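## Task

The scoop starts in the right gripper. Put it down on the table near the litter pan, touching only the table, with its hollow facing upward, and leave it motionless. All other objects must stay within roughly 2.5 cm of their starting spots and rotate only a little. Nothing counts if it stays in place only because the robot is holding it.

## Robot and tools

Robot: two six-joint arms, left_arm and right_arm. Each has a two-finger parallel gripper and a wrist camera. The names are labels only and do not mean sides of any picture. Bases in the scene frame: left_arm at (+0.031, +0.321, 0) m, quat_wxyz (+0.995, 0, 0, +0.096); right_arm at (-0.032, -0.266, 0) m, quat_wxyz (+0.998, 0, 0, -0.063).

Scene frame: the origin is on the tabletop midway between the arms. +z is up, +x reaches out over the table, and left_arm sits toward +y. In each gripper, the fingers extend along local +z and close along local y. The reported end_effector_position is the point between the pads, about 1 cm short of the fingertips. The printed hand position can be somewhat wrong, more so at long reach.

Tool execute_actions, argument actions: a list holding at most one item. An empty list [] sends nothing and returns the state with pictures. A motion item is {"rows": [...], "steps": n} with n from 4 to 15 (default 15). Each step lasts 1/30 s and uses one row. If there are fewer rows than steps, the last row is repeated. A wait item is {"steps": n} with n up to 300 and no rows. It sends no command and returns once n steps have passed since the previous result; your writing time counts toward those steps. The optional pictures: true adds camera images to a motion or wait result. A refused call moves nothing.

Each row is 14 numbers covering both arms, even when only one moves. The first 7 are left_arm and the last 7 are right_arm. Within each arm the order is waist, shoulder, elbow, wrist pitch, wrist yaw, wrist roll, then gripper opening. The six joint values are absolute target angles in radians, on the same scale as the Joint positions printout. They are not offsets. Stated ranges per arm: waist -2.618 to 3.054, shoulder 0.000 to 3.142, elbow 0.000 to 3.142, wrist pitch -1.571 to 1.571, wrist yaw -1.571 to 1.571, wrist roll -2.094 to 2.094. A call is refused if any target goes more than 0.036 beyond a range end and also lies further out than that joint's current angle. Real ends may differ from the stated ones by up to 0.036 either way. A target past the real end gets clipped there, and the result then shows "joint sent to its limit". That line may refer to an earlier action. The gripper value is an absolute command from -1 (closed) to +1 (fully open).

Motion behaviour: joint speed is capped. Each step's target stays within a lead of the measured angle: 0.202 rad for the waist, 0.258 shoulder, 0.238 elbow, 0.573 wrist pitch, 0.522 wrist yaw and roll. If targets would move a hand more than 70 mm from where it is, all of that arm's targets are scaled back. Friction can leave a joint up to about 0.031 rad short of its target, so very small changes may do nothing. The arms keep heading to the last row you sent, even while you write. They stop pursuing it once everything has nearly stopped, or once a step is HELD. The last 4 steps of every action run after its result is returned, while you are writing.

Result lines: the state line (left_arm: … | right_arm: …) gives each hand's position in metres and quat_wxyz in the scene frame. Joint positions lists six angles plus the finger opening in metres, from 0.093 open to 0.000 closed. On a rigid flat object, the opening settles up to about 12 mm below the object's width. Joint velocities follow. grip_measured is the gripper motor position on the -1..+1 scale. Pads meet near -0.94, and each mm of object width adds about 0.0208. Each gripper has its own offset of up to ±0.02. Commanding further below an object's width squeezes harder, up to about 50-62 N per pad. To keep a grip, keep sending the same closing number. "joint command not followed" means a clearance check altered or blocked some joint targets. HELD marks steps on which your row was not sent, fully or partly. Joint torques are raw drive outputs with offsets and noise. MOTOR HOT appears from 75 °C. At 90 °C, or 100 °C, an OVER-TEMPERATURE FAULT stops the arm, and at 100 °C it goes limp and falls. So avoid long heavy holds.

Tool zoom_image: camera (cam_head_left, cam_head_right, cam_high, cam_left_wrist, cam_right_wrist; each 504x504) and region [x0, y0, x1, y1] in pixels, origin at the top-left, at most 504 by 504. It returns a closer look at that camera's latest image. Calibration lines give K, distortion and T_world_to_cam in the scene frame; wrist camera poses follow the reported joints.

Tool read_manual (section "licences") only prints licence text. Replying without a tool call ends everything.

Avoid: knocking anything off the table, letting the arms collide or push on each other, dropping or slamming the scoop, and hard pushes on objects. Occasional outside tugs may disturb a held part or a loose object. Release the scoop fully and move clear before finishing, so that it rests on its own.

Each tool is called after ">>>" as a command line: name --argument value for each argument, lists and objects as JSON in quotes; but a table of rows of numbers goes row by row, as --pt "numbers of a row", without its own name.

## Session

>>> execute_actions --actions '[]'

Scene clock: 0.00 s of 4200.00 s.
left_arm: end_effector_position=(+0.4128, +0.2349, +0.3170) grip_measured=+1.000 end_effector_quat_wxyz=(+0.624, +0.041, +0.765, -0.157) | right_arm: end_effector_position=(+0.3103, -0.2786, +0.2806) grip_measured=-0.726 end_effector_quat_wxyz=(+0.549, +0.189, +0.773, -0.254)
Joint positions: left_arm=[-0.357  1.104  0.902  0.026  0.134 -0.169  0.093] | right_arm=[ 0.518  1.168  0.952 -0.304  1.003  0.257  0.01 ]
Joint velocities: left_arm=[-0.012 -0.007  0.002 -0.081 -0.081 -0.007  0.   ] | right_arm=[-0.007  0.002  0.002 -0.081  0.007  0.022  0.   ]
Joint torques (N m, as the arm reports them, + toward a larger angle): no reading
Motor temperatures (°C, as the motors report them): left_arm=[25 25 27 25 25 28] | right_arm=[28 28 29 28 25 27]

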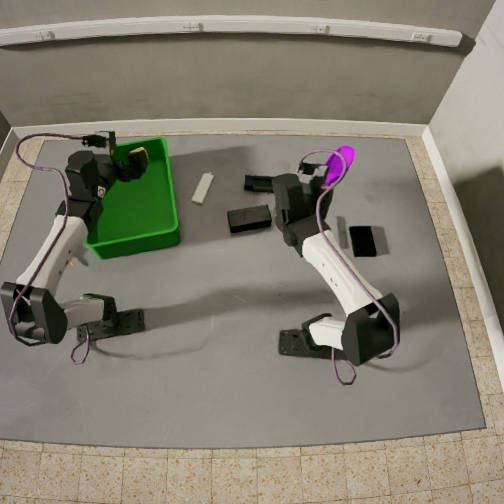

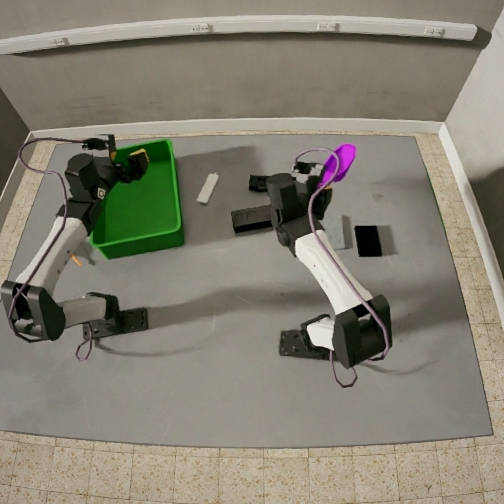

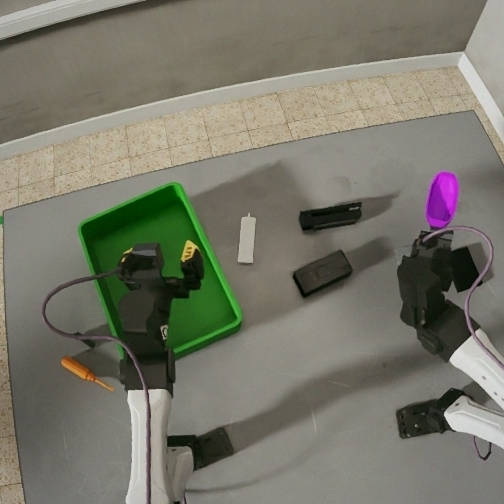

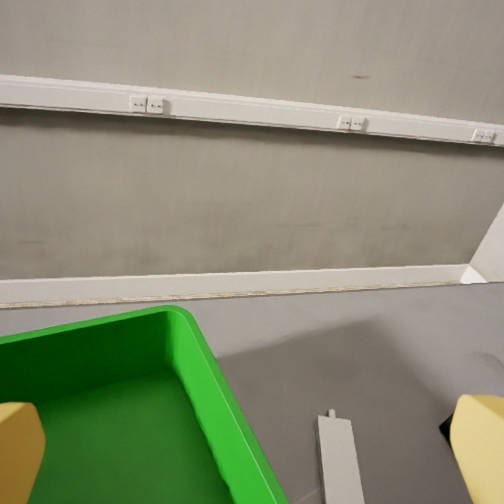

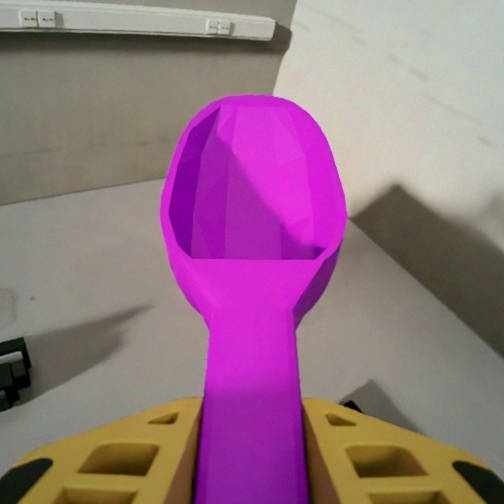

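>>> zoom_image --camera "cam_head_right" --region '[240, 120, 400, 280]'

>>> zoom_image --camera "cam_high" --region '[360, 150, 504, 330]'

>>> zoom_image --camera "cam_right_wrist" --region '[0, 0, 504, 504]'

>>> zoom_image --camera "cam_high" --region '[150, 170, 400, 420]'

Region (240, 120, 400, 280) of cam_head_right's 504x504 image, scaled by 3.150, with more detail than that image has.

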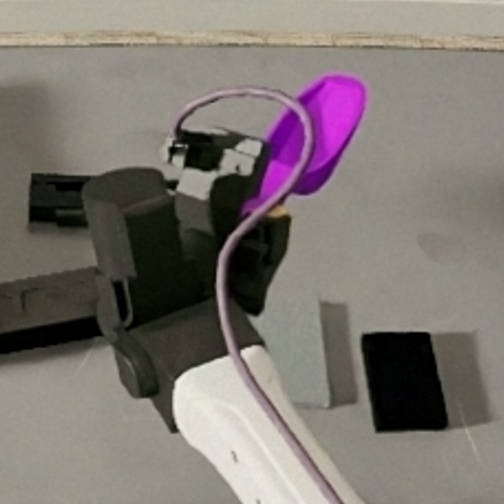

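Region (360, 150, 504, 330) of cam_high's 504x504 image, scaled by 2.800, with more detail than that image has; it fills the left 403 columns of this view, and the rest is white.

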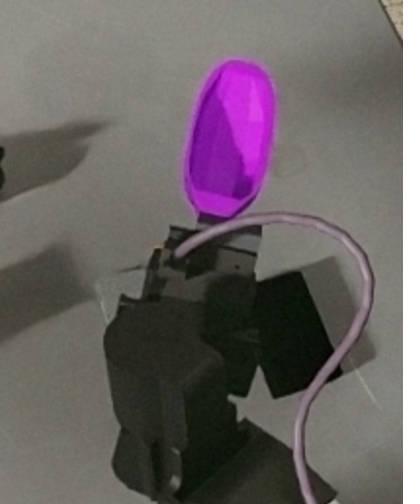

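Region (0, 0, 504, 504) of cam_right_wrist's 504x504 image, scaled by 1.000.

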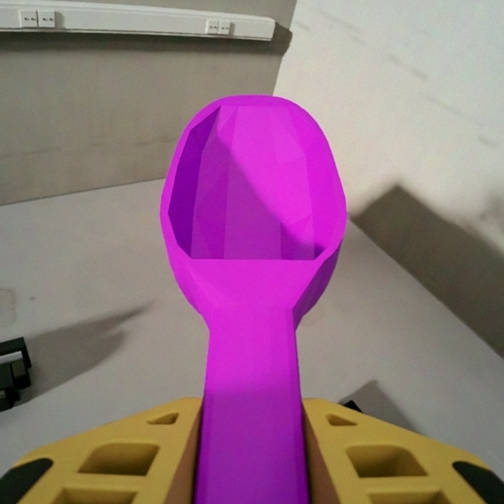

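Region (150, 170, 400, 420) of cam_high's 504x504 image, scaled by 2.016, with more detail than that image has.

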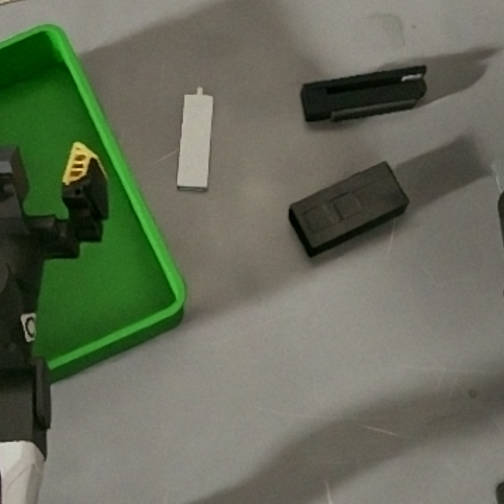

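>>> zoom_image --camera "cam_head_left" --region '[60, 120, 300, 360]'

>>> zoom_image --camera "cam_high" --region '[40, 170, 300, 430]'

Region (60, 120, 300, 360) of cam_head_left's 504x504 image, scaled by 2.100, with more detail than that image has.

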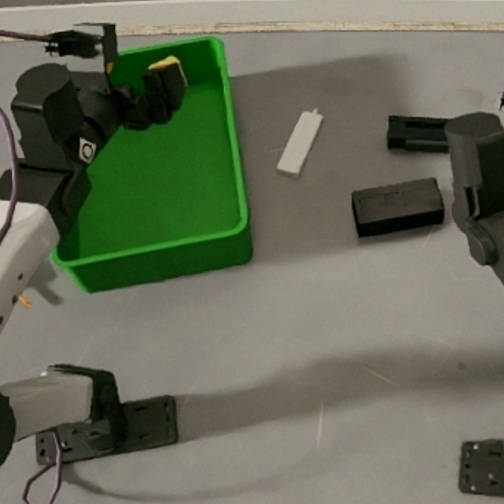

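Region (40, 170, 300, 430) of cam_high's 504x504 image, scaled by 1.938, with more detail than that image has.

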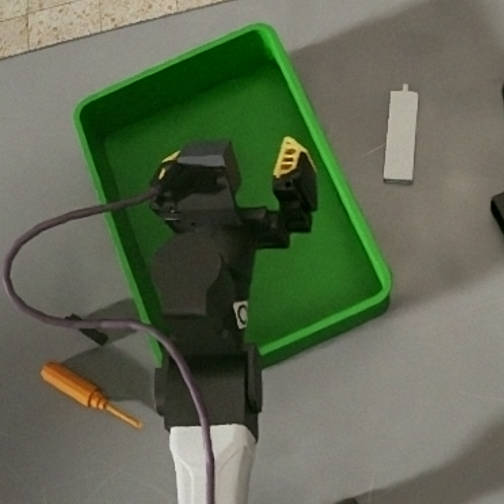

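>>> execute_actions --actions '[{"rows":[[-0.357,1.104,0.902,0.026,0.134,-0.169,1,0.518,1.168,0.952,-0.304,1.000,0.256,-0.8],[-0.357,1.104,0.902,0.026,0.134,-0.169,1,0.518,1.168,0.952,-0.304,0.992,0.253,-0.8],[-0.357,1.104,0.902,0.026,0.134,-0.169,1,0.518,1.168,0.952,-0.304,0.979,0.248,-0.8],[-0.357,1.104,0.902,0.026,0.134,-0.169,1,0.518,1.168,0.952,-0.304,0.961,0.241,-0.8],[-0.357,1.104,0.902,0.026,0.134,-0.169,1,0.518,1.168,0.952,-0.304,0.938,0.232,-0.8],[-0.357,1.104,0.902,0.026,0.134,-0.169,1,0.518,1.168,0.952,-0.304,0.911,0.222,-0.8],[-0.357,1.104,0.902,0.026,0.134,-0.169,1,0.518,1.168,0.952,-0.304,0.880,0.210,-0.8],[-0.357,1.104,0.902,0.026,0.134,-0.169,1,0.518,1.168,0.952,-0.304,0.844,0.196,-0.8],[-0.357,1.104,0.902,0.026,0.134,-0.169,1,0.518,1.168,0.952,-0.304,0.806,0.181,-0.8],[-0.357,1.104,0.902,0.026,0.134,-0.169,1,0.518,1.168,0.952,-0.304,0.764,0.165,-0.8],[-0.357,1.104,0.902,0.026,0.134,-0.169,1,0.518,1.168,0.952,-0.304,0.719,0.148,-0.8],[-0.357,1.104,0.902,0.026,0.134,-0.169,1,0.518,1.168,0.952,-0.304,0.670,0.130,-0.8],[-0.357,1.104,0.902,0.026,0.134,-0.169,1,0.518,1.168,0.952,-0.304,0.620,0.110,-0.8],[-0.357,1.104,0.902,0.026,0.134,-0.169,1,0.518,1.168,0.952,-0.304,0.567,0.090,-0.8],[-0.357,1.104,0.902,0.026,0.134,-0.169,1,0.518,1.168,0.952,-0.304,0.511,0.069,-0.8]],"steps":15}]'

>>> execute_actions --actions '[{"rows":[[-0.357,1.104,0.902,0.026,0.134,-0.169,1,0.518,1.169,0.952,-0.303,0.454,0.047,-0.8],[-0.357,1.104,0.902,0.026,0.134,-0.169,1,0.520,1.172,0.952,-0.300,0.396,0.024,-0.8],[-0.357,1.104,0.902,0.026,0.134,-0.169,1,0.521,1.176,0.952,-0.296,0.336,0.001,-0.8],[-0.357,1.104,0.902,0.026,0.134,-0.169,1,0.524,1.182,0.951,-0.290,0.274,-0.022,-0.8],[-0.357,1.104,0.902,0.026,0.134,-0.169,1,0.527,1.190,0.951,-0.283,0.212,-0.046,-0.8],[-0.357,1.104,0.902,0.026,0.134,-0.169,1,0.531,1.199,0.951,-0.274,0.150,-0.070,-0.8],[-0.357,1.104,0.902,0.026,0.134,-0.169,1,0.536,1.210,0.950,-0.264,0.087,-0.094,-0.8],[-0.357,1.104,0.902,0.026,0.134,-0.169,1,0.541,1.222,0.950,-0.253,0.023,-0.118,-0.8],[-0.357,1.104,0.902,0.026,0.134,-0.169,1,0.546,1.235,0.949,-0.240,-0.040,-0.142,-0.8],[-0.357,1.104,0.902,0.026,0.134,-0.169,1,0.552,1.249,0.949,-0.227,-0.102,-0.166,-0.8],[-0.357,1.104,0.902,0.026,0.134,-0.169,1,0.559,1.264,0.948,-0.212,-0.164,-0.190,-0.8],[-0.357,1.104,0.902,0.026,0.134,-0.169,1,0.566,1.281,0.947,-0.196,-0.226,-0.213,-0.8],[-0.357,1.104,0.902,0.026,0.134,-0.169,1,0.573,1.298,0.947,-0.180,-0.286,-0.236,-0.8],[-0.357,1.104,0.902,0.026,0.134,-0.169,1,0.580,1.316,0.946,-0.163,-0.344,-0.259,-0.8],[-0.357,1.104,0.902,0.026,0.134,-0.169,1,0.588,1.335,0.945,-0.145,-0.401,-0.281,-0.8]],"steps":15}]'

>>> execute_actions --actions '[{"rows":[[-0.357,1.104,0.902,0.026,0.134,-0.169,1,0.596,1.354,0.944,-0.127,-0.457,-0.302,-0.8],[-0.357,1.104,0.902,0.026,0.134,-0.169,1,0.605,1.374,0.943,-0.108,-0.510,-0.322,-0.8],[-0.357,1.104,0.902,0.026,0.134,-0.169,1,0.613,1.394,0.942,-0.088,-0.560,-0.342,-0.8],[-0.357,1.104,0.902,0.026,0.134,-0.169,1,0.622,1.415,0.942,-0.068,-0.609,-0.360,-0.8],[-0.357,1.104,0.902,0.026,0.134,-0.169,1,0.631,1.436,0.941,-0.048,-0.654,-0.377,-0.8],[-0.357,1.104,0.902,0.026,0.134,-0.169,1,0.640,1.457,0.940,-0.028,-0.696,-0.393,-0.8],[-0.357,1.104,0.902,0.026,0.134,-0.169,1,0.649,1.479,0.939,-0.008,-0.734,-0.408,-0.8],[-0.357,1.104,0.902,0.026,0.134,-0.169,1,0.658,1.500,0.938,0.013,-0.770,-0.422,-0.8],[-0.357,1.104,0.902,0.026,0.134,-0.169,1,0.667,1.522,0.937,0.033,-0.801,-0.434,-0.8],[-0.357,1.104,0.902,0.026,0.134,-0.169,1,0.676,1.543,0.936,0.053,-0.828,-0.444,-0.8],[-0.357,1.104,0.902,0.026,0.134,-0.169,1,0.685,1.564,0.935,0.073,-0.851,-0.453,-0.8],[-0.357,1.104,0.902,0.026,0.134,-0.169,1,0.694,1.585,0.935,0.093,-0.869,-0.460,-0.8],[-0.357,1.104,0.902,0.026,0.134,-0.169,1,0.702,1.605,0.934,0.113,-0.882,-0.465,-0.8],[-0.357,1.104,0.902,0.026,0.134,-0.169,1,0.711,1.625,0.933,0.132,-0.890,-0.468,-0.8],[-0.357,1.104,0.902,0.026,0.134,-0.169,1,0.719,1.644,0.932,0.150,-0.893,-0.469,-0.8]],"steps":15}]'

>>> execute_actions --actions '[{"rows":[[-0.357,1.104,0.902,0.026,0.134,-0.169,1,0.727,1.663,0.931,0.168,-0.893,-0.469,-0.8],[-0.357,1.104,0.902,0.026,0.134,-0.169,1,0.734,1.681,0.930,0.185,-0.893,-0.469,-0.8],[-0.357,1.104,0.902,0.026,0.134,-0.169,1,0.741,1.698,0.930,0.201,-0.893,-0.469,-0.8],[-0.357,1.104,0.902,0.026,0.134,-0.169,1,0.748,1.715,0.929,0.217,-0.893,-0.469,-0.8],[-0.357,1.104,0.902,0.026,0.134,-0.169,1,0.755,1.730,0.928,0.232,-0.893,-0.469,-0.8],[-0.357,1.104,0.902,0.026,0.134,-0.169,1,0.761,1.744,0.928,0.245,-0.893,-0.469,-0.8],[-0.357,1.104,0.902,0.026,0.134,-0.169,1,0.766,1.757,0.927,0.258,-0.893,-0.469,-0.8],[-0.357,1.104,0.902,0.026,0.134,-0.169,1,0.771,1.769,0.927,0.269,-0.893,-0.469,-0.8],[-0.357,1.104,0.902,0.026,0.134,-0.169,1,0.776,1.780,0.926,0.279,-0.893,-0.469,-0.8],[-0.357,1.104,0.902,0.026,0.134,-0.169,1,0.780,1.789,0.926,0.288,-0.893,-0.469,-0.8],[-0.357,1.104,0.902,0.026,0.134,-0.169,1,0.783,1.797,0.926,0.295,-0.893,-0.469,-0.8],[-0.357,1.104,0.902,0.026,0.134,-0.169,1,0.786,1.803,0.925,0.301,-0.893,-0.469,-0.8],[-0.357,1.104,0.902,0.026,0.134,-0.169,1,0.787,1.807,0.925,0.305,-0.893,-0.469,-0.8],[-0.357,1.104,0.902,0.026,0.134,-0.169,1,0.789,1.810,0.925,0.308,-0.893,-0.469,-0.8],[-0.357,1.104,0.902,0.026,0.134,-0.169,1,0.789,1.811,0.925,0.309,-0.893,-0.469,-0.8]],"steps":15}]'

>>> execute_actions --actions '[{"steps":12}]' --pictures true

Scene clock: 6.97 s of 4200.00 s.
left_arm: end_effector_position=(+0.4128, +0.2349, +0.3170) grip_measured=+1.000 end_effector_quat_wxyz=(+0.624, +0.041, +0.765, -0.157) | right_arm: end_effector_position=(+0.3202, -0.2592, +0.2711) grip_measured=-0.726 end_effector_quat_wxyz=(+0.542, +0.134, +0.802, -0.212)
Joint positions: left_arm=[-0.357  1.104  0.902  0.026  0.134 -0.169  0.093] | right_arm=[ 0.518  1.168  0.952 -0.304  0.861  0.203  0.01 ]
Joint velocities: left_arm=[-0.022 -0.007 -0.007 -0.037  0.022 -0.007  0.   ] | right_arm=[ 0.007 -0.012  0.002 -0.022 -0.93  -0.403 -0.   ]
Joint torques (N m, as the arm reports them, + toward a larger angle): left_arm=[-0.04 -4.41  7.7   1.9  -0.05  0.03] | right_arm=[-0.01 -4.23  9.27  1.8   0.32  0.05]
Motor temperatures (°C, as the motors report them): left_arm=[25 25 29 27 25 28] | right_arm=[28 28 30 29 25 27]
Steps of this call (steps 1 to 90: nothing new was sent; then 3.60 s passed at rest; steps 91 to 101: the first 11 steps of this action). Readings (joint positions):
91: left_arm=[-0.357 1.104 0.902 0.026 0.134 -0.169] | right_arm=[0.518 1.168 0.952 -0.304 1.003 0.257]
92: left_arm=[-0.357 1.104 0.902 0.026 0.134 -0.169] | right_arm=[0.518 1.168 0.952 -0.304 1.002 0.257]
94: left_arm=[-0.357 1.104 0.902 0.026 0.134 -0.169] | right_arm=[0.518 1.168 0.952 -0.304 0.995 0.255]
98: left_arm=[-0.357 1.104 0.902 0.026 0.134 -0.169] | right_arm=[0.518 1.168 0.952 -0.304 0.940 0.234]
101: the state above

Scene clock: 7.47 s of 4200.00 s.
left_arm: end_effector_position=(+0.4128, +0.2349, +0.3170) grip_measured=+1.000 end_effector_quat_wxyz=(+0.624, +0.041, +0.765, -0.157) | right_arm: end_effector_position=(+0.3324, -0.1290, +0.2316) grip_measured=-0.726 end_effector_quat_wxyz=(+0.496, -0.186, +0.848, +0.033)
Joint positions: left_arm=[-0.357  1.104  0.902  0.026  0.134 -0.169  0.093] | right_arm=[ 0.533  1.219  0.952 -0.267  0.107 -0.086  0.01 ]
Joint velocities: left_arm=[-0.002  0.002 -0.002  0.022 -0.051  0.022  0.   ] | right_arm=[ 0.164  0.452  0.007  0.315 -1.751 -0.696  0.   ]
Joint torques (N m, as the arm reports them, + toward a larger angle): left_arm=[ 0.02 -4.43  7.67  1.9  -0.06  0.05] | right_arm=[ 1.44 -3.3   9.13  2.2   0.06  0.04]
Motor temperatures (°C, as the motors report them): left_arm=[25 25 29 27 25 28] | right_arm=[28 28 30 30 25 27]
Steps of this call (steps 1 to 4: the last 4 steps of your previous action; steps 5 to 15: the first 11 steps of this action). Readings (joint positions):
5: left_arm=[-0.357 1.104 0.902 0.026 0.134 -0.169] | right_arm=[0.518 1.168 0.952 -0.304 0.662 0.128]
6: left_arm=[-0.357 1.104 0.902 0.026 0.134 -0.169] | right_arm=[0.518 1.168 0.952 -0.304 0.614 0.109]
8: left_arm=[-0.357 1.104 0.902 0.026 0.134 -0.169] | right_arm=[0.518 1.168 0.952 -0.304 0.511 0.070]
12: left_arm=[-0.357 1.104 0.902 0.026 0.134 -0.169] | right_arm=[0.520 1.181 0.952 -0.292 0.286 -0.017]
15: the state above

Scene clock: 7.97 s of 4200.00 s.
left_arm: end_effector_position=(+0.4128, +0.2349, +0.3170) grip_measured=+1.000 end_effector_quat_wxyz=(+0.624, +0.041, +0.765, -0.157) | right_arm: end_effector_position=(+0.2710, +0.0353, +0.1850) grip_measured=-0.726 end_effector_quat_wxyz=(+0.423, -0.511, +0.673, +0.327)
Joint positions: left_arm=[-0.357  1.104  0.902  0.026  0.134 -0.169  0.093] | right_arm=[ 0.657  1.511  0.952 -0.027 -0.687 -0.389  0.01 ]
Joint velocities: left_arm=[ 0.002  0.002 -0.007 -0.037 -0.007 -0.007  0.   ] | right_arm=[ 0.247  0.618 -0.007  0.579 -1.004 -0.432  0.001]
Joint torques (N m, as the arm reports them, + toward a larger angle): left_arm=[ 0.05 -4.42  7.62  1.9  -0.05  0.05] | right_arm=[ 1.04 -6.19  7.38  1.97 -0.24  0.04]
Motor temperatures (°C, as the motors report them): left_arm=[25 25 29 27 25 28] | right_arm=[28 28 30 30 25 27]
Steps of this call (steps 1 to 4: the last 4 steps of your previous action; steps 5 to 15: the first 11 steps of this action). Readings (joint positions):
5: left_arm=[-0.357 1.104 0.902 0.026 0.134 -0.169] | right_arm=[0.569 1.306 0.952 -0.207 -0.195 -0.201]
6: left_arm=[-0.357 1.104 0.902 0.026 0.134 -0.169] | right_arm=[0.577 1.325 0.952 -0.192 -0.253 -0.223]
8: left_arm=[-0.357 1.104 0.902 0.026 0.134 -0.169] | right_arm=[0.594 1.364 0.952 -0.159 -0.365 -0.266]
12: left_arm=[-0.357 1.104 0.902 0.026 0.134 -0.169] | right_arm=[0.630 1.447 0.952 -0.085 -0.565 -0.343]
15: the state above

Scene clock: 8.47 s of 4200.00 s.
left_arm: end_effector_position=(+0.4128, +0.2349, +0.3170) grip_measured=+1.000 end_effector_quat_wxyz=(+0.624, +0.041, +0.765, -0.157) | right_arm: end_effector_position=(+0.2400, +0.0963, +0.1341) grip_measured=-0.726 end_effector_quat_wxyz=(-0.392, +0.588, -0.577, -0.409)
Joint positions: left_arm=[-0.357  1.104  0.902  0.026  0.134 -0.169  0.093] | right_arm=[ 0.765  1.767  0.952  0.226 -0.874 -0.462  0.01 ]
Joint velocities: left_arm=[-0.012  0.002 -0.012  0.037  0.007  0.037  0.   ] | right_arm=[ 0.125  0.295 -0.002  0.344 -0.095 -0.066  0.001]
Joint torques (N m, as the arm reports them, + toward a larger angle): left_arm=[ 0.01 -4.38  7.68  1.91 -0.03  0.05] | right_arm=[ 0.93 -8.28  5.66  1.94 -0.36  0.03]
Motor temperatures (°C, as the motors report them): left_arm=[25 25 29 27 25 28] | right_arm=[28 28 30 30 25 27]
Steps of this call (steps 1 to 4: the last 4 steps of your previous action; steps 5 to 15: the first 11 steps of this action). Readings (joint positions):
5: left_arm=[-0.357 1.104 0.902 0.026 0.134 -0.169] | right_arm=[0.701 1.614 0.952 0.070 -0.815 -0.439]
6: left_arm=[-0.357 1.104 0.902 0.026 0.134 -0.169] | right_arm=[0.709 1.633 0.952 0.089 -0.828 -0.444]
8: left_arm=[-0.357 1.104 0.902 0.026 0.134 -0.169] | right_arm=[0.724 1.669 0.952 0.124 -0.848 -0.451]
12: left_arm=[-0.357 1.104 0.902 0.026 0.134 -0.169] | right_arm=[0.750 1.732 0.952 0.187 -0.868 -0.459]
15: the state above

Scene clock: 8.87 s of 4200.00 s.
left_arm: end_effector_position=(+0.4128, +0.2349, +0.3170) grip_measured=+1.000 end_effector_quat_wxyz=(+0.624, +0.041, +0.765, -0.157) | right_arm: end_effector_position=(+0.2396, +0.1038, +0.1318) grip_measured=-0.726 end_effector_quat_wxyz=(-0.402, +0.594, -0.562, -0.412)
Joint positions: left_arm=[-0.357  1.104  0.902  0.026  0.134 -0.169  0.093] | right_arm=[ 0.777  1.796  0.952  0.286 -0.881 -0.465  0.01 ]
Joint velocities: left_arm=[-0.002 -0.002 -0.007 -0.037 -0.066 -0.022  0.   ] | right_arm=[-0.022 -0.012 -0.007  0.022 -0.051  0.007 -0.001]
Joint torques (N m, as the arm reports them, + toward a larger angle): left_arm=[ 0.   -4.33  7.64  1.9  -0.03  0.05] | right_arm=[ 0.98 -8.34  5.47  1.93 -0.34  0.04]
Motor temperatures (°C, as the motors report them): left_arm=[25 25 29 27 25 28] | right_arm=[28 28 30 30 25 27]
Kept back: nothing.
Steps of this call (steps 1 to 4: the last 4 steps of your previous action; steps 5 to 12: the robot went on to your last target). Readings (joint positions):
1: left_arm=[-0.357 1.104 0.902 0.026 0.134 -0.169] | right_arm=[0.769 1.776 0.952 0.236 -0.875 -0.462]
2: left_arm=[-0.357 1.104 0.902 0.026 0.134 -0.169] | right_arm=[0.772 1.783 0.952 0.245 -0.877 -0.463]
4: left_arm=[-0.357 1.104 0.902 0.026 0.134 -0.169] | right_arm=[0.776 1.793 0.952 0.260 -0.878 -0.463]
8: left_arm=[-0.357 1.104 0.902 0.026 0.134 -0.169] | right_arm=[0.777 1.796 0.952 0.277 -0.880 -0.464]
12: the state above
camera_calibration (this result's frames):
cam_right_wrist: T_world_to_cam=[[0.998694, 0.0492997, 0.0134402, -0.247686], [0.0439465, -0.694457, -0.718191, 0.195373], [-0.026073, 0.717843, -0.695716, 0.108719], [0, 0, 0, 1]] pos_world=[0.241611, 0.069846, 0.219282]

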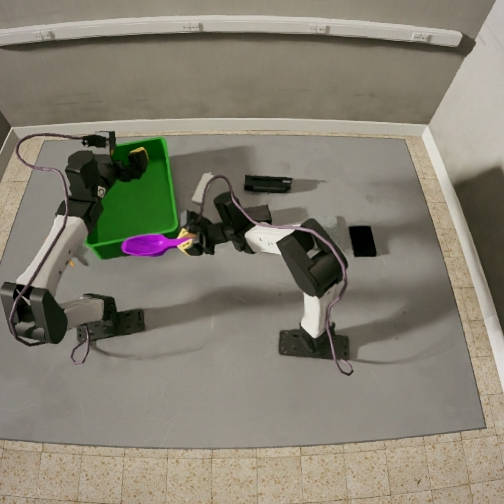

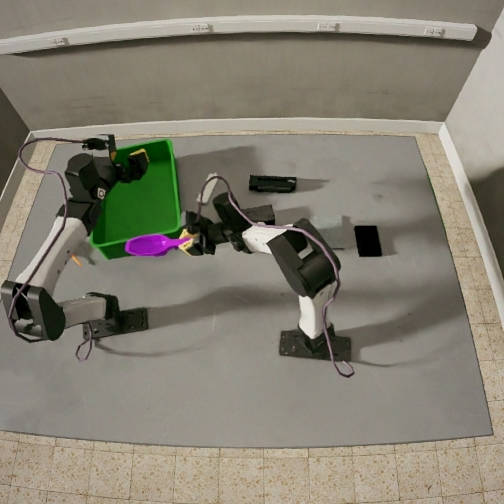

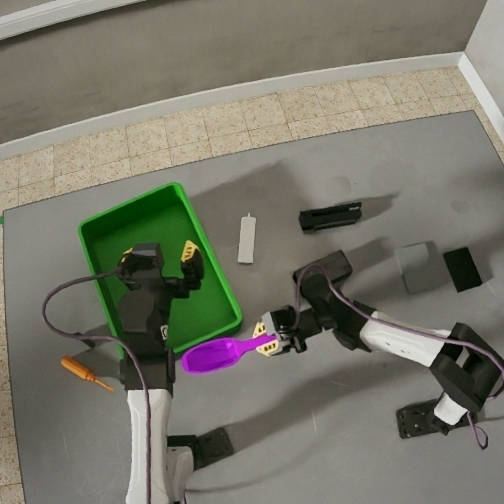

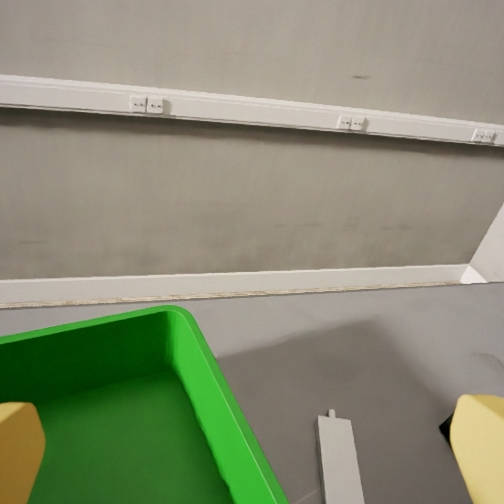

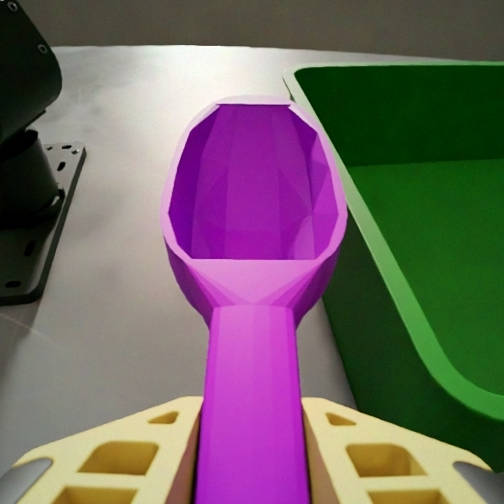

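>>> zoom_image --camera "cam_head_left" --region '[100, 190, 240, 290]'

>>> zoom_image --camera "cam_high" --region '[160, 270, 340, 400]'

Region (100, 190, 240, 290) of cam_head_left's 504x504 image, scaled by 3.600, with more detail than that image has; it fills the top 360 rows of this view, and the rest is white.

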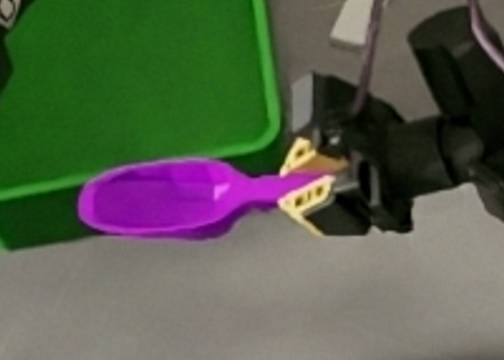

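Region (160, 270, 340, 400) of cam_high's 504x504 image, scaled by 2.800, with more detail than that image has.

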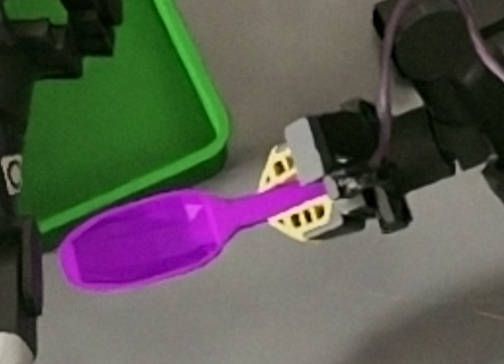

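>>> execute_actions --actions '[{"rows":[[-0.357,1.104,0.902,0.026,0.134,-0.169,1,0.790,1.811,0.923,0.309,-0.894,-0.478,-0.8],[-0.357,1.104,0.902,0.026,0.134,-0.169,1,0.791,1.811,0.921,0.310,-0.895,-0.505,-0.8],[-0.357,1.104,0.902,0.026,0.134,-0.169,1,0.792,1.811,0.919,0.311,-0.896,-0.550,-0.8],[-0.357,1.104,0.902,0.026,0.134,-0.169,1,0.793,1.811,0.917,0.312,-0.897,-0.606,-0.8],[-0.357,1.104,0.902,0.026,0.134,-0.169,1,0.794,1.811,0.915,0.313,-0.898,-0.676,-0.8],[-0.357,1.104,0.902,0.026,0.134,-0.169,1,0.795,1.811,0.913,0.314,-0.899,-0.758,-0.8],[-0.357,1.104,0.902,0.026,0.134,-0.169,1,0.796,1.811,0.911,0.315,-0.900,-0.847,-0.8],[-0.357,1.104,0.902,0.026,0.134,-0.169,1,0.797,1.811,0.909,0.316,-0.901,-0.945,-0.8],[-0.357,1.104,0.902,0.026,0.134,-0.169,1,0.798,1.811,0.907,0.317,-0.902,-1.046,-0.8],[-0.357,1.104,0.902,0.026,0.134,-0.169,1,0.799,1.811,0.905,0.318,-0.903,-1.152,-0.8],[-0.357,1.104,0.902,0.026,0.134,-0.169,1,0.800,1.811,0.903,0.319,-0.904,-1.259,-0.8],[-0.357,1.104,0.902,0.026,0.134,-0.169,1,0.801,1.811,0.901,0.320,-0.905,-1.366,-0.8],[-0.357,1.104,0.902,0.026,0.134,-0.169,1,0.801,1.811,0.900,0.320,-0.905,-1.472,-0.8],[-0.357,1.104,0.902,0.026,0.134,-0.169,1,0.801,1.811,0.900,0.320,-0.905,-1.573,-0.8],[-0.357,1.104,0.902,0.026,0.134,-0.169,1,0.801,1.811,0.900,0.320,-0.905,-1.671,-0.8]],"steps":15}]'

>>> execute_actions --actions '[{"rows":[[-0.357,1.104,0.902,0.026,0.134,-0.169,1,0.801,1.811,0.900,0.320,-0.905,-1.760,-0.8],[-0.357,1.104,0.902,0.026,0.134,-0.169,1,0.801,1.811,0.900,0.320,-0.905,-1.842,-0.8],[-0.357,1.104,0.902,0.026,0.134,-0.169,1,0.801,1.811,0.900,0.320,-0.905,-1.912,-0.8],[-0.357,1.104,0.902,0.026,0.134,-0.169,1,0.801,1.811,0.900,0.320,-0.905,-1.968,-0.8],[-0.357,1.104,0.902,0.026,0.134,-0.169,1,0.801,1.811,0.900,0.320,-0.905,-2.013,-0.8],[-0.357,1.104,0.902,0.026,0.134,-0.169,1,0.801,1.811,0.900,0.320,-0.905,-2.040,-0.8],[-0.357,1.104,0.902,0.026,0.134,-0.169,1,0.801,1.811,0.900,0.320,-0.905,-2.049,-0.8]],"steps":12}]'

>>> execute_actions --actions '[{"steps":8}]' --pictures true

>>> zoom_image --camera "cam_high" --region '[160, 290, 340, 420]'

Scene clock: 10.80 s of 4200.00 s.
left_arm: end_effector_position=(+0.4128, +0.2349, +0.3170) grip_measured=+1.000 end_effector_quat_wxyz=(+0.624, +0.041, +0.765, -0.157) | right_arm: end_effector_position=(+0.2322, +0.1026, +0.1251) grip_measured=-0.725 end_effector_quat_wxyz=(-0.475, +0.704, -0.419, -0.321)
Joint positions: left_arm=[-0.357  1.104  0.902  0.026  0.134 -0.169  0.093] | right_arm=[ 0.784  1.796  0.927  0.298 -0.888 -0.901  0.01 ]
Joint velocities: left_arm=[-0.002  0.002 -0.007  0.051  0.051  0.022  0.   ] | right_arm=[ 0.042 -0.012 -0.056  0.022 -0.066 -2.425 -0.   ]
Joint torques (N m, as the arm reports them, + toward a larger angle): left_arm=[-0.06 -4.42  7.57  1.89 -0.05  0.05] | right_arm=[ 1.09 -8.19  5.93  1.87 -0.35  0.09]
Motor temperatures (°C, as the motors report them): left_arm=[25 25 29 28 25 28] | right_arm=[28 29 30 30 25 27]
Steps of this call (steps 1 to 30: the robot went on to your last target; steps 31 to 47: nothing new was sent; steps 48 to 58: the first 11 steps of this action). Readings (joint positions):
48: left_arm=[-0.357 1.104 0.902 0.026 0.134 -0.169] | right_arm=[0.777 1.796 0.952 0.292 -0.881 -0.466]
49: left_arm=[-0.357 1.104 0.902 0.026 0.134 -0.169] | right_arm=[0.777 1.796 0.951 0.293 -0.881 -0.471]
51: left_arm=[-0.357 1.104 0.902 0.026 0.134 -0.169] | right_arm=[0.777 1.796 0.945 0.295 -0.882 -0.504]
55: left_arm=[-0.357 1.104 0.902 0.026 0.134 -0.169] | right_arm=[0.779 1.796 0.933 0.296 -0.885 -0.680]
58: the state above

Scene clock: 11.20 s of 4200.00 s.
left_arm: end_effector_position=(+0.4128, +0.2349, +0.3170) grip_measured=+1.000 end_effector_quat_wxyz=(+0.624, +0.041, +0.765, -0.157) | right_arm: end_effector_position=(+0.2286, +0.1033, +0.1237) grip_measured=-0.725 end_effector_quat_wxyz=(-0.570, +0.818, -0.043, -0.069)
Joint positions: left_arm=[-0.357  1.104  0.902  0.026  0.134 -0.169  0.093] | right_arm=[ 0.789  1.796  0.921  0.301 -0.893 -1.863  0.01 ]
Joint velocities: left_arm=[-0.012 -0.012 -0.017 -0.051 -0.007 -0.066  0.   ] | right_arm=[-0.012 -0.007  0.012  0.022 -0.007 -1.209  0.001]
Joint torques (N m, as the arm reports them, + toward a larger angle): left_arm=[-0.03 -4.37  7.62  1.9  -0.04  0.03] | right_arm=[ 1.03 -8.12  5.85  1.84 -0.36  0.09]
Motor temperatures (°C, as the motors report them): left_arm=[25 25 29 28 25 28] | right_arm=[28 29 30 30 25 27]
Steps of this call (steps 1 to 4: the last 4 steps of your previous action; steps 5 to 12: the first 8 steps of this action). Readings (joint positions):
5: left_arm=[-0.357 1.104 0.902 0.026 0.134 -0.169] | right_arm=[0.789 1.796 0.921 0.300 -0.892 -1.358]
6: left_arm=[-0.357 1.104 0.902 0.026 0.134 -0.169] | right_arm=[0.789 1.796 0.921 0.300 -0.893 -1.449]
8: left_arm=[-0.357 1.104 0.902 0.026 0.134 -0.169] | right_arm=[0.789 1.796 0.921 0.300 -0.893 -1.619]
12: the state above

Scene clock: 11.47 s of 4200.00 s.
left_arm: end_effector_position=(+0.4128, +0.2349, +0.3170) grip_measured=+1.000 end_effector_quat_wxyz=(+0.624, +0.041, +0.765, -0.157) | right_arm: end_effector_position=(+0.2286, +0.1033, +0.1237) grip_measured=-0.725 end_effector_quat_wxyz=(-0.574, +0.818, +0.018, -0.026)
Joint positions: left_arm=[-0.357  1.104  0.902  0.026  0.134 -0.169  0.093] | right_arm=[ 0.789  1.796  0.921  0.301 -0.893 -2.014  0.01 ]
Joint velocities: left_arm=[0.002 0.012 0.012 0.022 0.022 0.037 0.   ] | right_arm=[ 0.007 -0.007  0.007  0.022  0.007 -0.183 -0.   ]
Joint torques (N m, as the arm reports them, + toward a larger angle): left_arm=[ 0.03 -4.42  7.62  1.9  -0.04  0.04] | right_arm=[ 1.04 -8.12  5.85  1.84 -0.36  0.09]
Motor temperatures (°C, as the motors report them): left_arm=[25 25 29 28 25 28] | right_arm=[28 29 30 30 25 27]
Kept back: nothing.
Steps of this call (steps 1 to 4: the last 4 steps of your previous action; steps 5 to 8: the robot went on to your last target). Readings (joint positions):
1: left_arm=[-0.357 1.104 0.902 0.026 0.134 -0.169] | right_arm=[0.789 1.796 0.921 0.301 -0.893 -1.900]
2: left_arm=[-0.357 1.104 0.902 0.026 0.134 -0.169] | right_arm=[0.789 1.796 0.921 0.301 -0.893 -1.929]
4: left_arm=[-0.357 1.104 0.902 0.026 0.134 -0.169] | right_arm=[0.789 1.796 0.921 0.301 -0.893 -1.970]
8: the state above
camera_calibration (this result's frames):
cam_right_wrist: T_world_to_cam=[[0.000703918, 0.345016, 0.938597, -0.153434], [0.935303, -0.332347, 0.121465, -0.155306], [0.353847, 0.877787, -0.322928, -0.0462852], [0, 0, 0, 1]] pos_world=[0.161744, 0.0419502, 0.14793]

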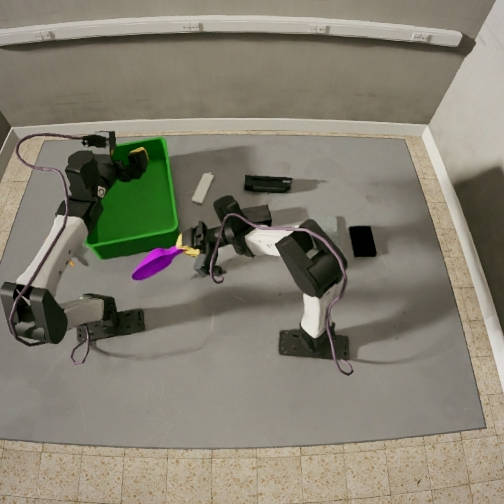

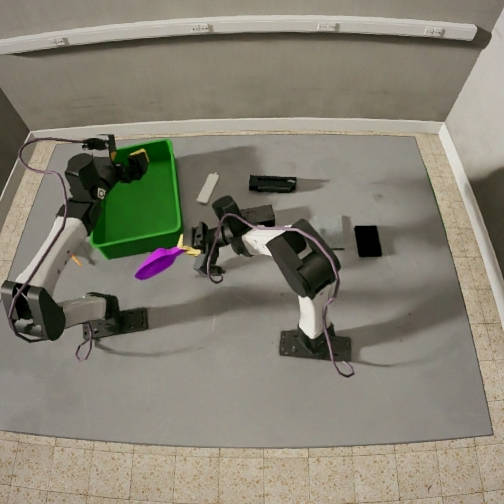

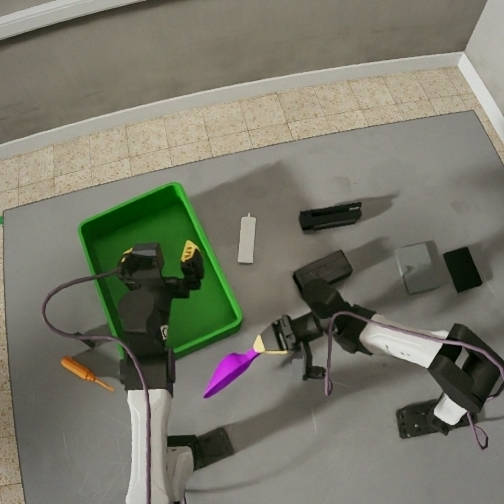

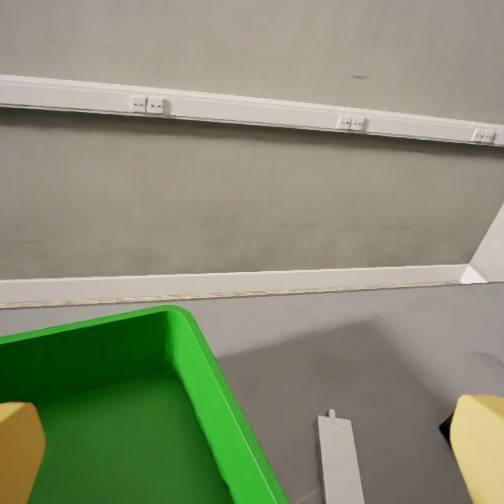

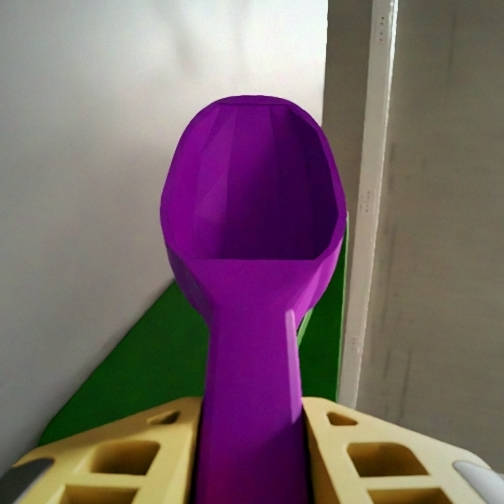

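Region (160, 290, 340, 420) of cam_high's 504x504 image, scaled by 2.800, with more detail than that image has.

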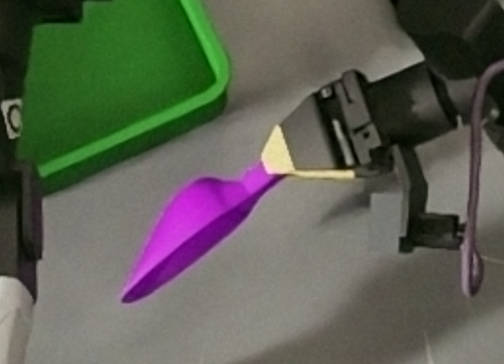

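>>> zoom_image --camera "cam_high" --region '[195, 310, 305, 410]'

Region (195, 310, 305, 410) of cam_high's 504x504 image, scaled by 4.582, with more detail than that image has; it fills the top 458 rows of this view, and the rest is white.

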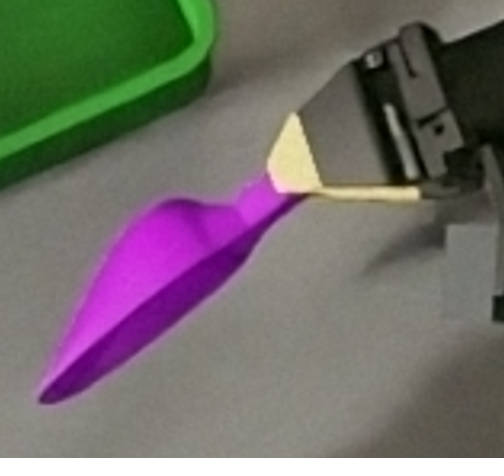

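>>> execute_actions --actions '[{"rows":[[-0.357,1.104,0.902,0.026,0.134,-0.169,1,0.801,1.811,0.900,0.320,-0.905,-2.039,-0.8],[-0.357,1.104,0.902,0.026,0.134,-0.169,1,0.801,1.811,0.900,0.320,-0.905,-2.013,-0.8],[-0.357,1.104,0.902,0.026,0.134,-0.169,1,0.801,1.811,0.900,0.320,-0.905,-1.968,-0.8],[-0.357,1.104,0.902,0.026,0.134,-0.169,1,0.801,1.811,0.900,0.320,-0.905,-1.911,-0.8],[-0.357,1.104,0.902,0.026,0.134,-0.169,1,0.801,1.811,0.900,0.320,-0.905,-1.841,-0.8],[-0.357,1.104,0.902,0.026,0.134,-0.169,1,0.801,1.811,0.900,0.320,-0.905,-1.759,-0.8],[-0.357,1.104,0.902,0.026,0.134,-0.169,1,0.801,1.811,0.900,0.320,-0.905,-1.670,-0.8],[-0.357,1.104,0.902,0.026,0.134,-0.169,1,0.801,1.811,0.900,0.320,-0.905,-1.572,-0.8],[-0.357,1.104,0.902,0.026,0.134,-0.169,1,0.801,1.811,0.900,0.321,-0.905,-1.471,-0.8],[-0.357,1.104,0.902,0.026,0.134,-0.169,1,0.801,1.811,0.900,0.324,-0.905,-1.365,-0.8],[-0.357,1.104,0.902,0.026,0.134,-0.169,1,0.801,1.812,0.900,0.329,-0.905,-1.257,-0.8],[-0.357,1.104,0.902,0.026,0.134,-0.169,1,0.801,1.814,0.899,0.335,-0.905,-1.149,-0.8],[-0.357,1.104,0.902,0.026,0.134,-0.169,1,0.801,1.818,0.898,0.344,-0.905,-1.043,-0.8],[-0.357,1.104,0.902,0.026,0.134,-0.169,1,0.801,1.823,0.896,0.353,-0.905,-0.942,-0.8],[-0.357,1.104,0.902,0.026,0.134,-0.169,1,0.801,1.829,0.894,0.364,-0.905,-0.844,-0.8]],"steps":15}]'

>>> execute_actions --actions '[{"rows":[[-0.357,1.104,0.902,0.026,0.134,-0.169,1,0.801,1.836,0.892,0.376,-0.905,-0.755,-0.8],[-0.357,1.104,0.902,0.026,0.134,-0.169,1,0.801,1.844,0.889,0.389,-0.905,-0.673,-0.8],[-0.357,1.104,0.902,0.026,0.134,-0.169,1,0.801,1.853,0.886,0.402,-0.905,-0.603,-0.8],[-0.357,1.104,0.902,0.026,0.134,-0.169,1,0.801,1.863,0.883,0.417,-0.905,-0.546,-0.8],[-0.357,1.104,0.902,0.026,0.134,-0.169,1,0.801,1.874,0.879,0.432,-0.905,-0.501,-0.8],[-0.357,1.104,0.902,0.026,0.134,-0.169,1,0.801,1.885,0.876,0.447,-0.905,-0.475,-0.8],[-0.357,1.104,0.902,0.026,0.134,-0.169,1,0.801,1.896,0.872,0.463,-0.905,-0.465,-0.8],[-0.357,1.104,0.902,0.026,0.134,-0.169,1,0.801,1.908,0.868,0.479,-0.905,-0.465,-0.8],[-0.357,1.104,0.902,0.026,0.134,-0.169,1,0.801,1.920,0.864,0.495,-0.905,-0.465,-0.8],[-0.357,1.104,0.902,0.026,0.134,-0.169,1,0.801,1.932,0.860,0.511,-0.905,-0.465,-0.8],[-0.357,1.104,0.902,0.026,0.134,-0.169,1,0.801,1.944,0.856,0.526,-0.905,-0.465,-0.8],[-0.357,1.104,0.902,0.026,0.134,-0.169,1,0.801,1.956,0.852,0.541,-0.905,-0.465,-0.8],[-0.357,1.104,0.902,0.026,0.134,-0.169,1,0.801,1.968,0.848,0.556,-0.905,-0.465,-0.8],[-0.357,1.104,0.902,0.026,0.134,-0.169,1,0.801,1.979,0.844,0.569,-0.905,-0.465,-0.8],[-0.357,1.104,0.902,0.026,0.134,-0.169,1,0.801,1.990,0.841,0.582,-0.905,-0.465,-0.8]],"steps":15}]'

>>> execute_actions --actions '[{"rows":[[-0.357,1.104,0.902,0.026,0.134,-0.169,1,0.801,2.001,0.837,0.594,-0.905,-0.465,-0.8],[-0.357,1.104,0.902,0.026,0.134,-0.169,1,0.801,2.011,0.834,0.605,-0.905,-0.465,-0.8],[-0.357,1.104,0.902,0.026,0.134,-0.169,1,0.801,2.020,0.831,0.614,-0.905,-0.465,-0.8],[-0.357,1.104,0.902,0.026,0.134,-0.169,1,0.801,2.028,0.828,0.623,-0.905,-0.465,-0.8],[-0.357,1.104,0.902,0.026,0.134,-0.169,1,0.801,2.035,0.826,0.629,-0.905,-0.465,-0.8],[-0.357,1.104,0.902,0.026,0.134,-0.169,1,0.801,2.041,0.824,0.634,-0.905,-0.465,-0.8],[-0.357,1.104,0.902,0.026,0.134,-0.169,1,0.801,2.046,0.822,0.637,-0.905,-0.465,-0.8],[-0.357,1.104,0.902,0.026,0.134,-0.169,1,0.801,2.050,0.821,0.638,-0.905,-0.465,-0.8],[-0.357,1.104,0.902,0.026,0.134,-0.169,1,0.801,2.052,0.820,0.638,-0.905,-0.465,-0.8],[-0.357,1.104,0.902,0.026,0.134,-0.169,1,0.801,2.053,0.820,0.638,-0.905,-0.465,-0.8]],"steps":15}]'

>>> execute_actions --actions '[{"steps":8}]' --pictures true

Scene clock: 13.73 s of 4200.00 s.
left_arm: end_effector_position=(+0.4128, +0.2349, +0.3170) grip_measured=+1.000 end_effector_quat_wxyz=(+0.624, +0.041, +0.765, -0.157) | right_arm: end_effector_position=(+0.2286, +0.1034, +0.1241) grip_measured=-0.725 end_effector_quat_wxyz=(-0.558, +0.805, -0.144, -0.140)
Joint positions: left_arm=[-0.357  1.104  0.902  0.026  0.134 -0.169  0.093] | right_arm=[ 0.789  1.796  0.921  0.303 -0.894 -1.614  0.01 ]
Joint velocities: left_arm=[-0.002  0.012 -0.017 -0.037 -0.066 -0.037  0.   ] | right_arm=[ 0.017  0.002  0.017 -0.007 -0.007  2.322  0.   ]
Joint torques (N m, as the arm reports them, + toward a larger angle): left_arm=[ 0.   -4.41  7.66  1.9  -0.05  0.05] | right_arm=[ 1.04 -8.04  5.84  1.88 -0.35  0.13]
Motor temperatures (°C, as the motors report them): left_arm=[25 25 30 28 25 28] | right_arm=[28 29 30 31 25 27]
Steps of this call (steps 1 to 30: the robot went on to your last target; steps 31 to 57: nothing new was sent; steps 58 to 68: the first 11 steps of this action). Readings (joint positions):
58: left_arm=[-0.357 1.104 0.902 0.026 0.134 -0.169] | right_arm=[0.789 1.796 0.921 0.302 -0.893 -2.043]
59: left_arm=[-0.357 1.104 0.902 0.026 0.134 -0.169] | right_arm=[0.789 1.796 0.921 0.302 -0.893 -2.039]
61: left_arm=[-0.357 1.104 0.902 0.026 0.134 -0.169] | right_arm=[0.789 1.796 0.921 0.302 -0.893 -2.009]
65: left_arm=[-0.357 1.104 0.902 0.026 0.134 -0.169] | right_arm=[0.789 1.796 0.921 0.302 -0.893 -1.835]
68: the state above

Scene clock: 14.23 s of 4200.00 s.
left_arm: end_effector_position=(+0.4128, +0.2349, +0.3170) grip_measured=+1.000 end_effector_quat_wxyz=(+0.624, +0.041, +0.765, -0.157) | right_arm: end_effector_position=(+0.2313, +0.1057, +0.0879) grip_measured=-0.725 end_effector_quat_wxyz=(-0.411, +0.624, -0.529, -0.401)
Joint positions: left_arm=[-0.357  1.104  0.902  0.026  0.134 -0.169  0.093] | right_arm=[ 0.789  1.906  0.884  0.449 -0.895 -0.561  0.01 ]
Joint velocities: left_arm=[ 0.022  0.012 -0.002 -0.007 -0.081  0.037  0.   ] | right_arm=[-0.012  0.364 -0.129  0.432  0.037  0.637  0.001]
Joint torques (N m, as the arm reports them, + toward a larger angle): left_arm=[-0.01 -4.4   7.63  1.9  -0.04  0.05] | right_arm=[ 1.02 -8.53  5.29  1.87 -0.34  0.12]
Motor temperatures (°C, as the motors report them): left_arm=[25 25 30 28 25 28] | right_arm=[28 30 30 31 25 27]
Steps of this call (steps 1 to 4: the last 4 steps of your previous action; steps 5 to 15: the first 11 steps of this action). Readings (joint positions):
5: left_arm=[-0.357 1.104 0.902 0.026 0.134 -0.169] | right_arm=[0.789 1.804 0.921 0.329 -0.895 -1.157]
6: left_arm=[-0.357 1.104 0.902 0.026 0.134 -0.169] | right_arm=[0.789 1.809 0.921 0.338 -0.895 -1.065]
8: left_arm=[-0.357 1.104 0.902 0.026 0.134 -0.169] | right_arm=[0.789 1.824 0.916 0.361 -0.895 -0.894]
12: left_arm=[-0.357 1.104 0.902 0.026 0.134 -0.169] | right_arm=[0.789 1.868 0.898 0.409 -0.895 -0.650]
15: the state above

Scene clock: 14.73 s of 4200.00 s.
left_arm: end_effector_position=(+0.4128, +0.2349, +0.3170) grip_measured=+1.000 end_effector_quat_wxyz=(+0.624, +0.041, +0.765, -0.157) | right_arm: end_effector_position=(+0.2279, +0.1031, +0.0426) grip_measured=-0.725 end_effector_quat_wxyz=(-0.384, +0.599, -0.562, -0.421)
Joint positions: left_arm=[-0.357  1.104  0.902  0.026  0.134 -0.169  0.093] | right_arm=[ 0.789  2.036  0.839  0.601 -0.895 -0.473  0.01 ]
Joint velocities: left_arm=[-0.017  0.002  0.002 -0.037  0.022  0.037  0.   ] | right_arm=[-0.002  0.032 -0.027  0.11  -0.081 -0.007  0.001]
Joint torques (N m, as the arm reports them, + toward a larger angle): left_arm=[-0.05 -4.44  7.68  1.89 -0.04  0.05] | right_arm=[ 1.04 -9.16  4.56  1.97 -0.34  0.13]
Motor temperatures (°C, as the motors report them): left_arm=[25 25 30 28 25 28] | right_arm=[28 30 30 31 25 27]
Steps of this call (steps 1 to 4: the last 4 steps of your previous action; steps 5 to 15: the first 11 steps of this action). Readings (joint positions):
5: left_arm=[-0.357 1.104 0.902 0.026 0.134 -0.169] | right_arm=[0.789 1.965 0.864 0.517 -0.895 -0.500]
6: left_arm=[-0.357 1.104 0.902 0.026 0.134 -0.169] | right_arm=[0.789 1.976 0.860 0.530 -0.895 -0.494]
8: left_arm=[-0.357 1.104 0.902 0.026 0.134 -0.169] | right_arm=[0.789 1.996 0.854 0.554 -0.895 -0.485]
12: left_arm=[-0.357 1.104 0.902 0.026 0.134 -0.169] | right_arm=[0.789 2.026 0.843 0.589 -0.895 -0.476]
15: the state above

Scene clock: 15.00 s of 4200.00 s.
left_arm: end_effector_position=(+0.4128, +0.2349, +0.3170) grip_measured=+1.000 end_effector_quat_wxyz=(+0.624, +0.041, +0.765, -0.157) | right_arm: end_effector_position=(+0.2291, +0.1039, +0.0444) grip_measured=-0.725 end_effector_quat_wxyz=(-0.389, +0.599, -0.559, -0.420)
Joint positions: left_arm=[-0.357  1.104  0.902  0.026  0.134 -0.169  0.093] | right_arm=[ 0.789  2.037  0.839  0.617 -0.895 -0.47   0.01 ]
Joint velocities: left_arm=[-0.007  0.017  0.002 -0.051 -0.022  0.022  0.   ] | right_arm=[-0.007 -0.007  0.002 -0.051 -0.022  0.007  0.001]
Joint torques (N m, as the arm reports them, + toward a larger angle): left_arm=[ 0.   -4.49  7.64  1.9  -0.04  0.04] | right_arm=[ 1.04 -9.04  4.47  1.88 -0.33  0.12]
Motor temperatures (°C, as the motors report them): left_arm=[25 25 30 29 25 28] | right_arm=[28 30 30 31 25 27]
Kept back: nothing.
Steps of this call (steps 1 to 4: the last 4 steps of your previous action; steps 5 to 8: the robot went on to your last target). Readings (joint positions):
1: left_arm=[-0.357 1.104 0.902 0.026 0.134 -0.169] | right_arm=[0.789 2.037 0.839 0.604 -0.895 -0.472]
2: left_arm=[-0.357 1.104 0.902 0.026 0.134 -0.169] | right_arm=[0.789 2.037 0.839 0.606 -0.895 -0.472]
4: left_arm=[-0.357 1.104 0.902 0.026 0.134 -0.169] | right_arm=[0.789 2.037 0.839 0.612 -0.895 -0.471]
8: the state above
camera_calibration (this result's frames):
cam_right_wrist: T_world_to_cam=[[0.997179, 0.0748816, -0.0051465, -0.237506], [0.0488052, -0.698963, -0.71349, 0.132354], [-0.0570245, 0.711226, -0.700646, 0.0555627], [0, 0, 0, 1]] pos_world=[0.233545, 0.070778, 0.132141]

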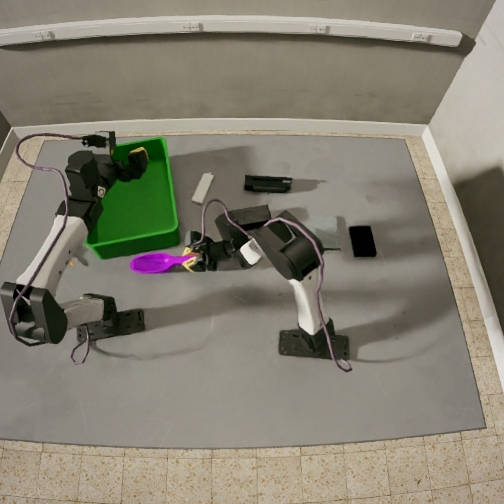

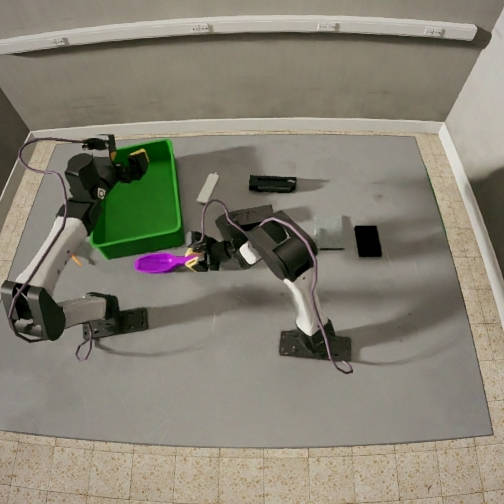

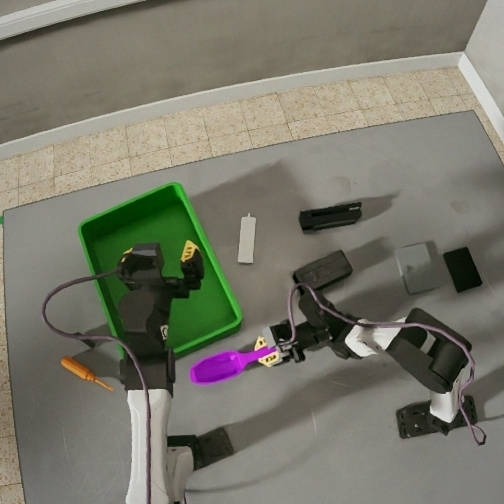

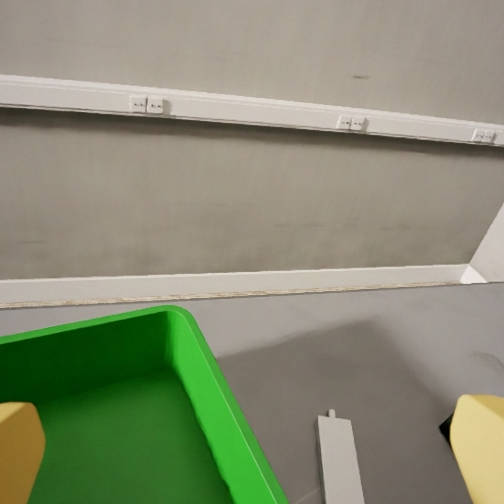

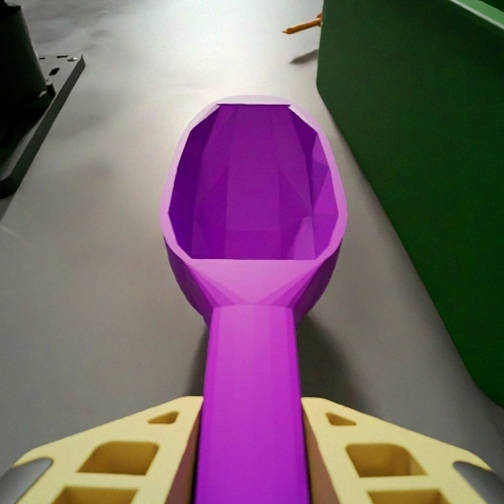

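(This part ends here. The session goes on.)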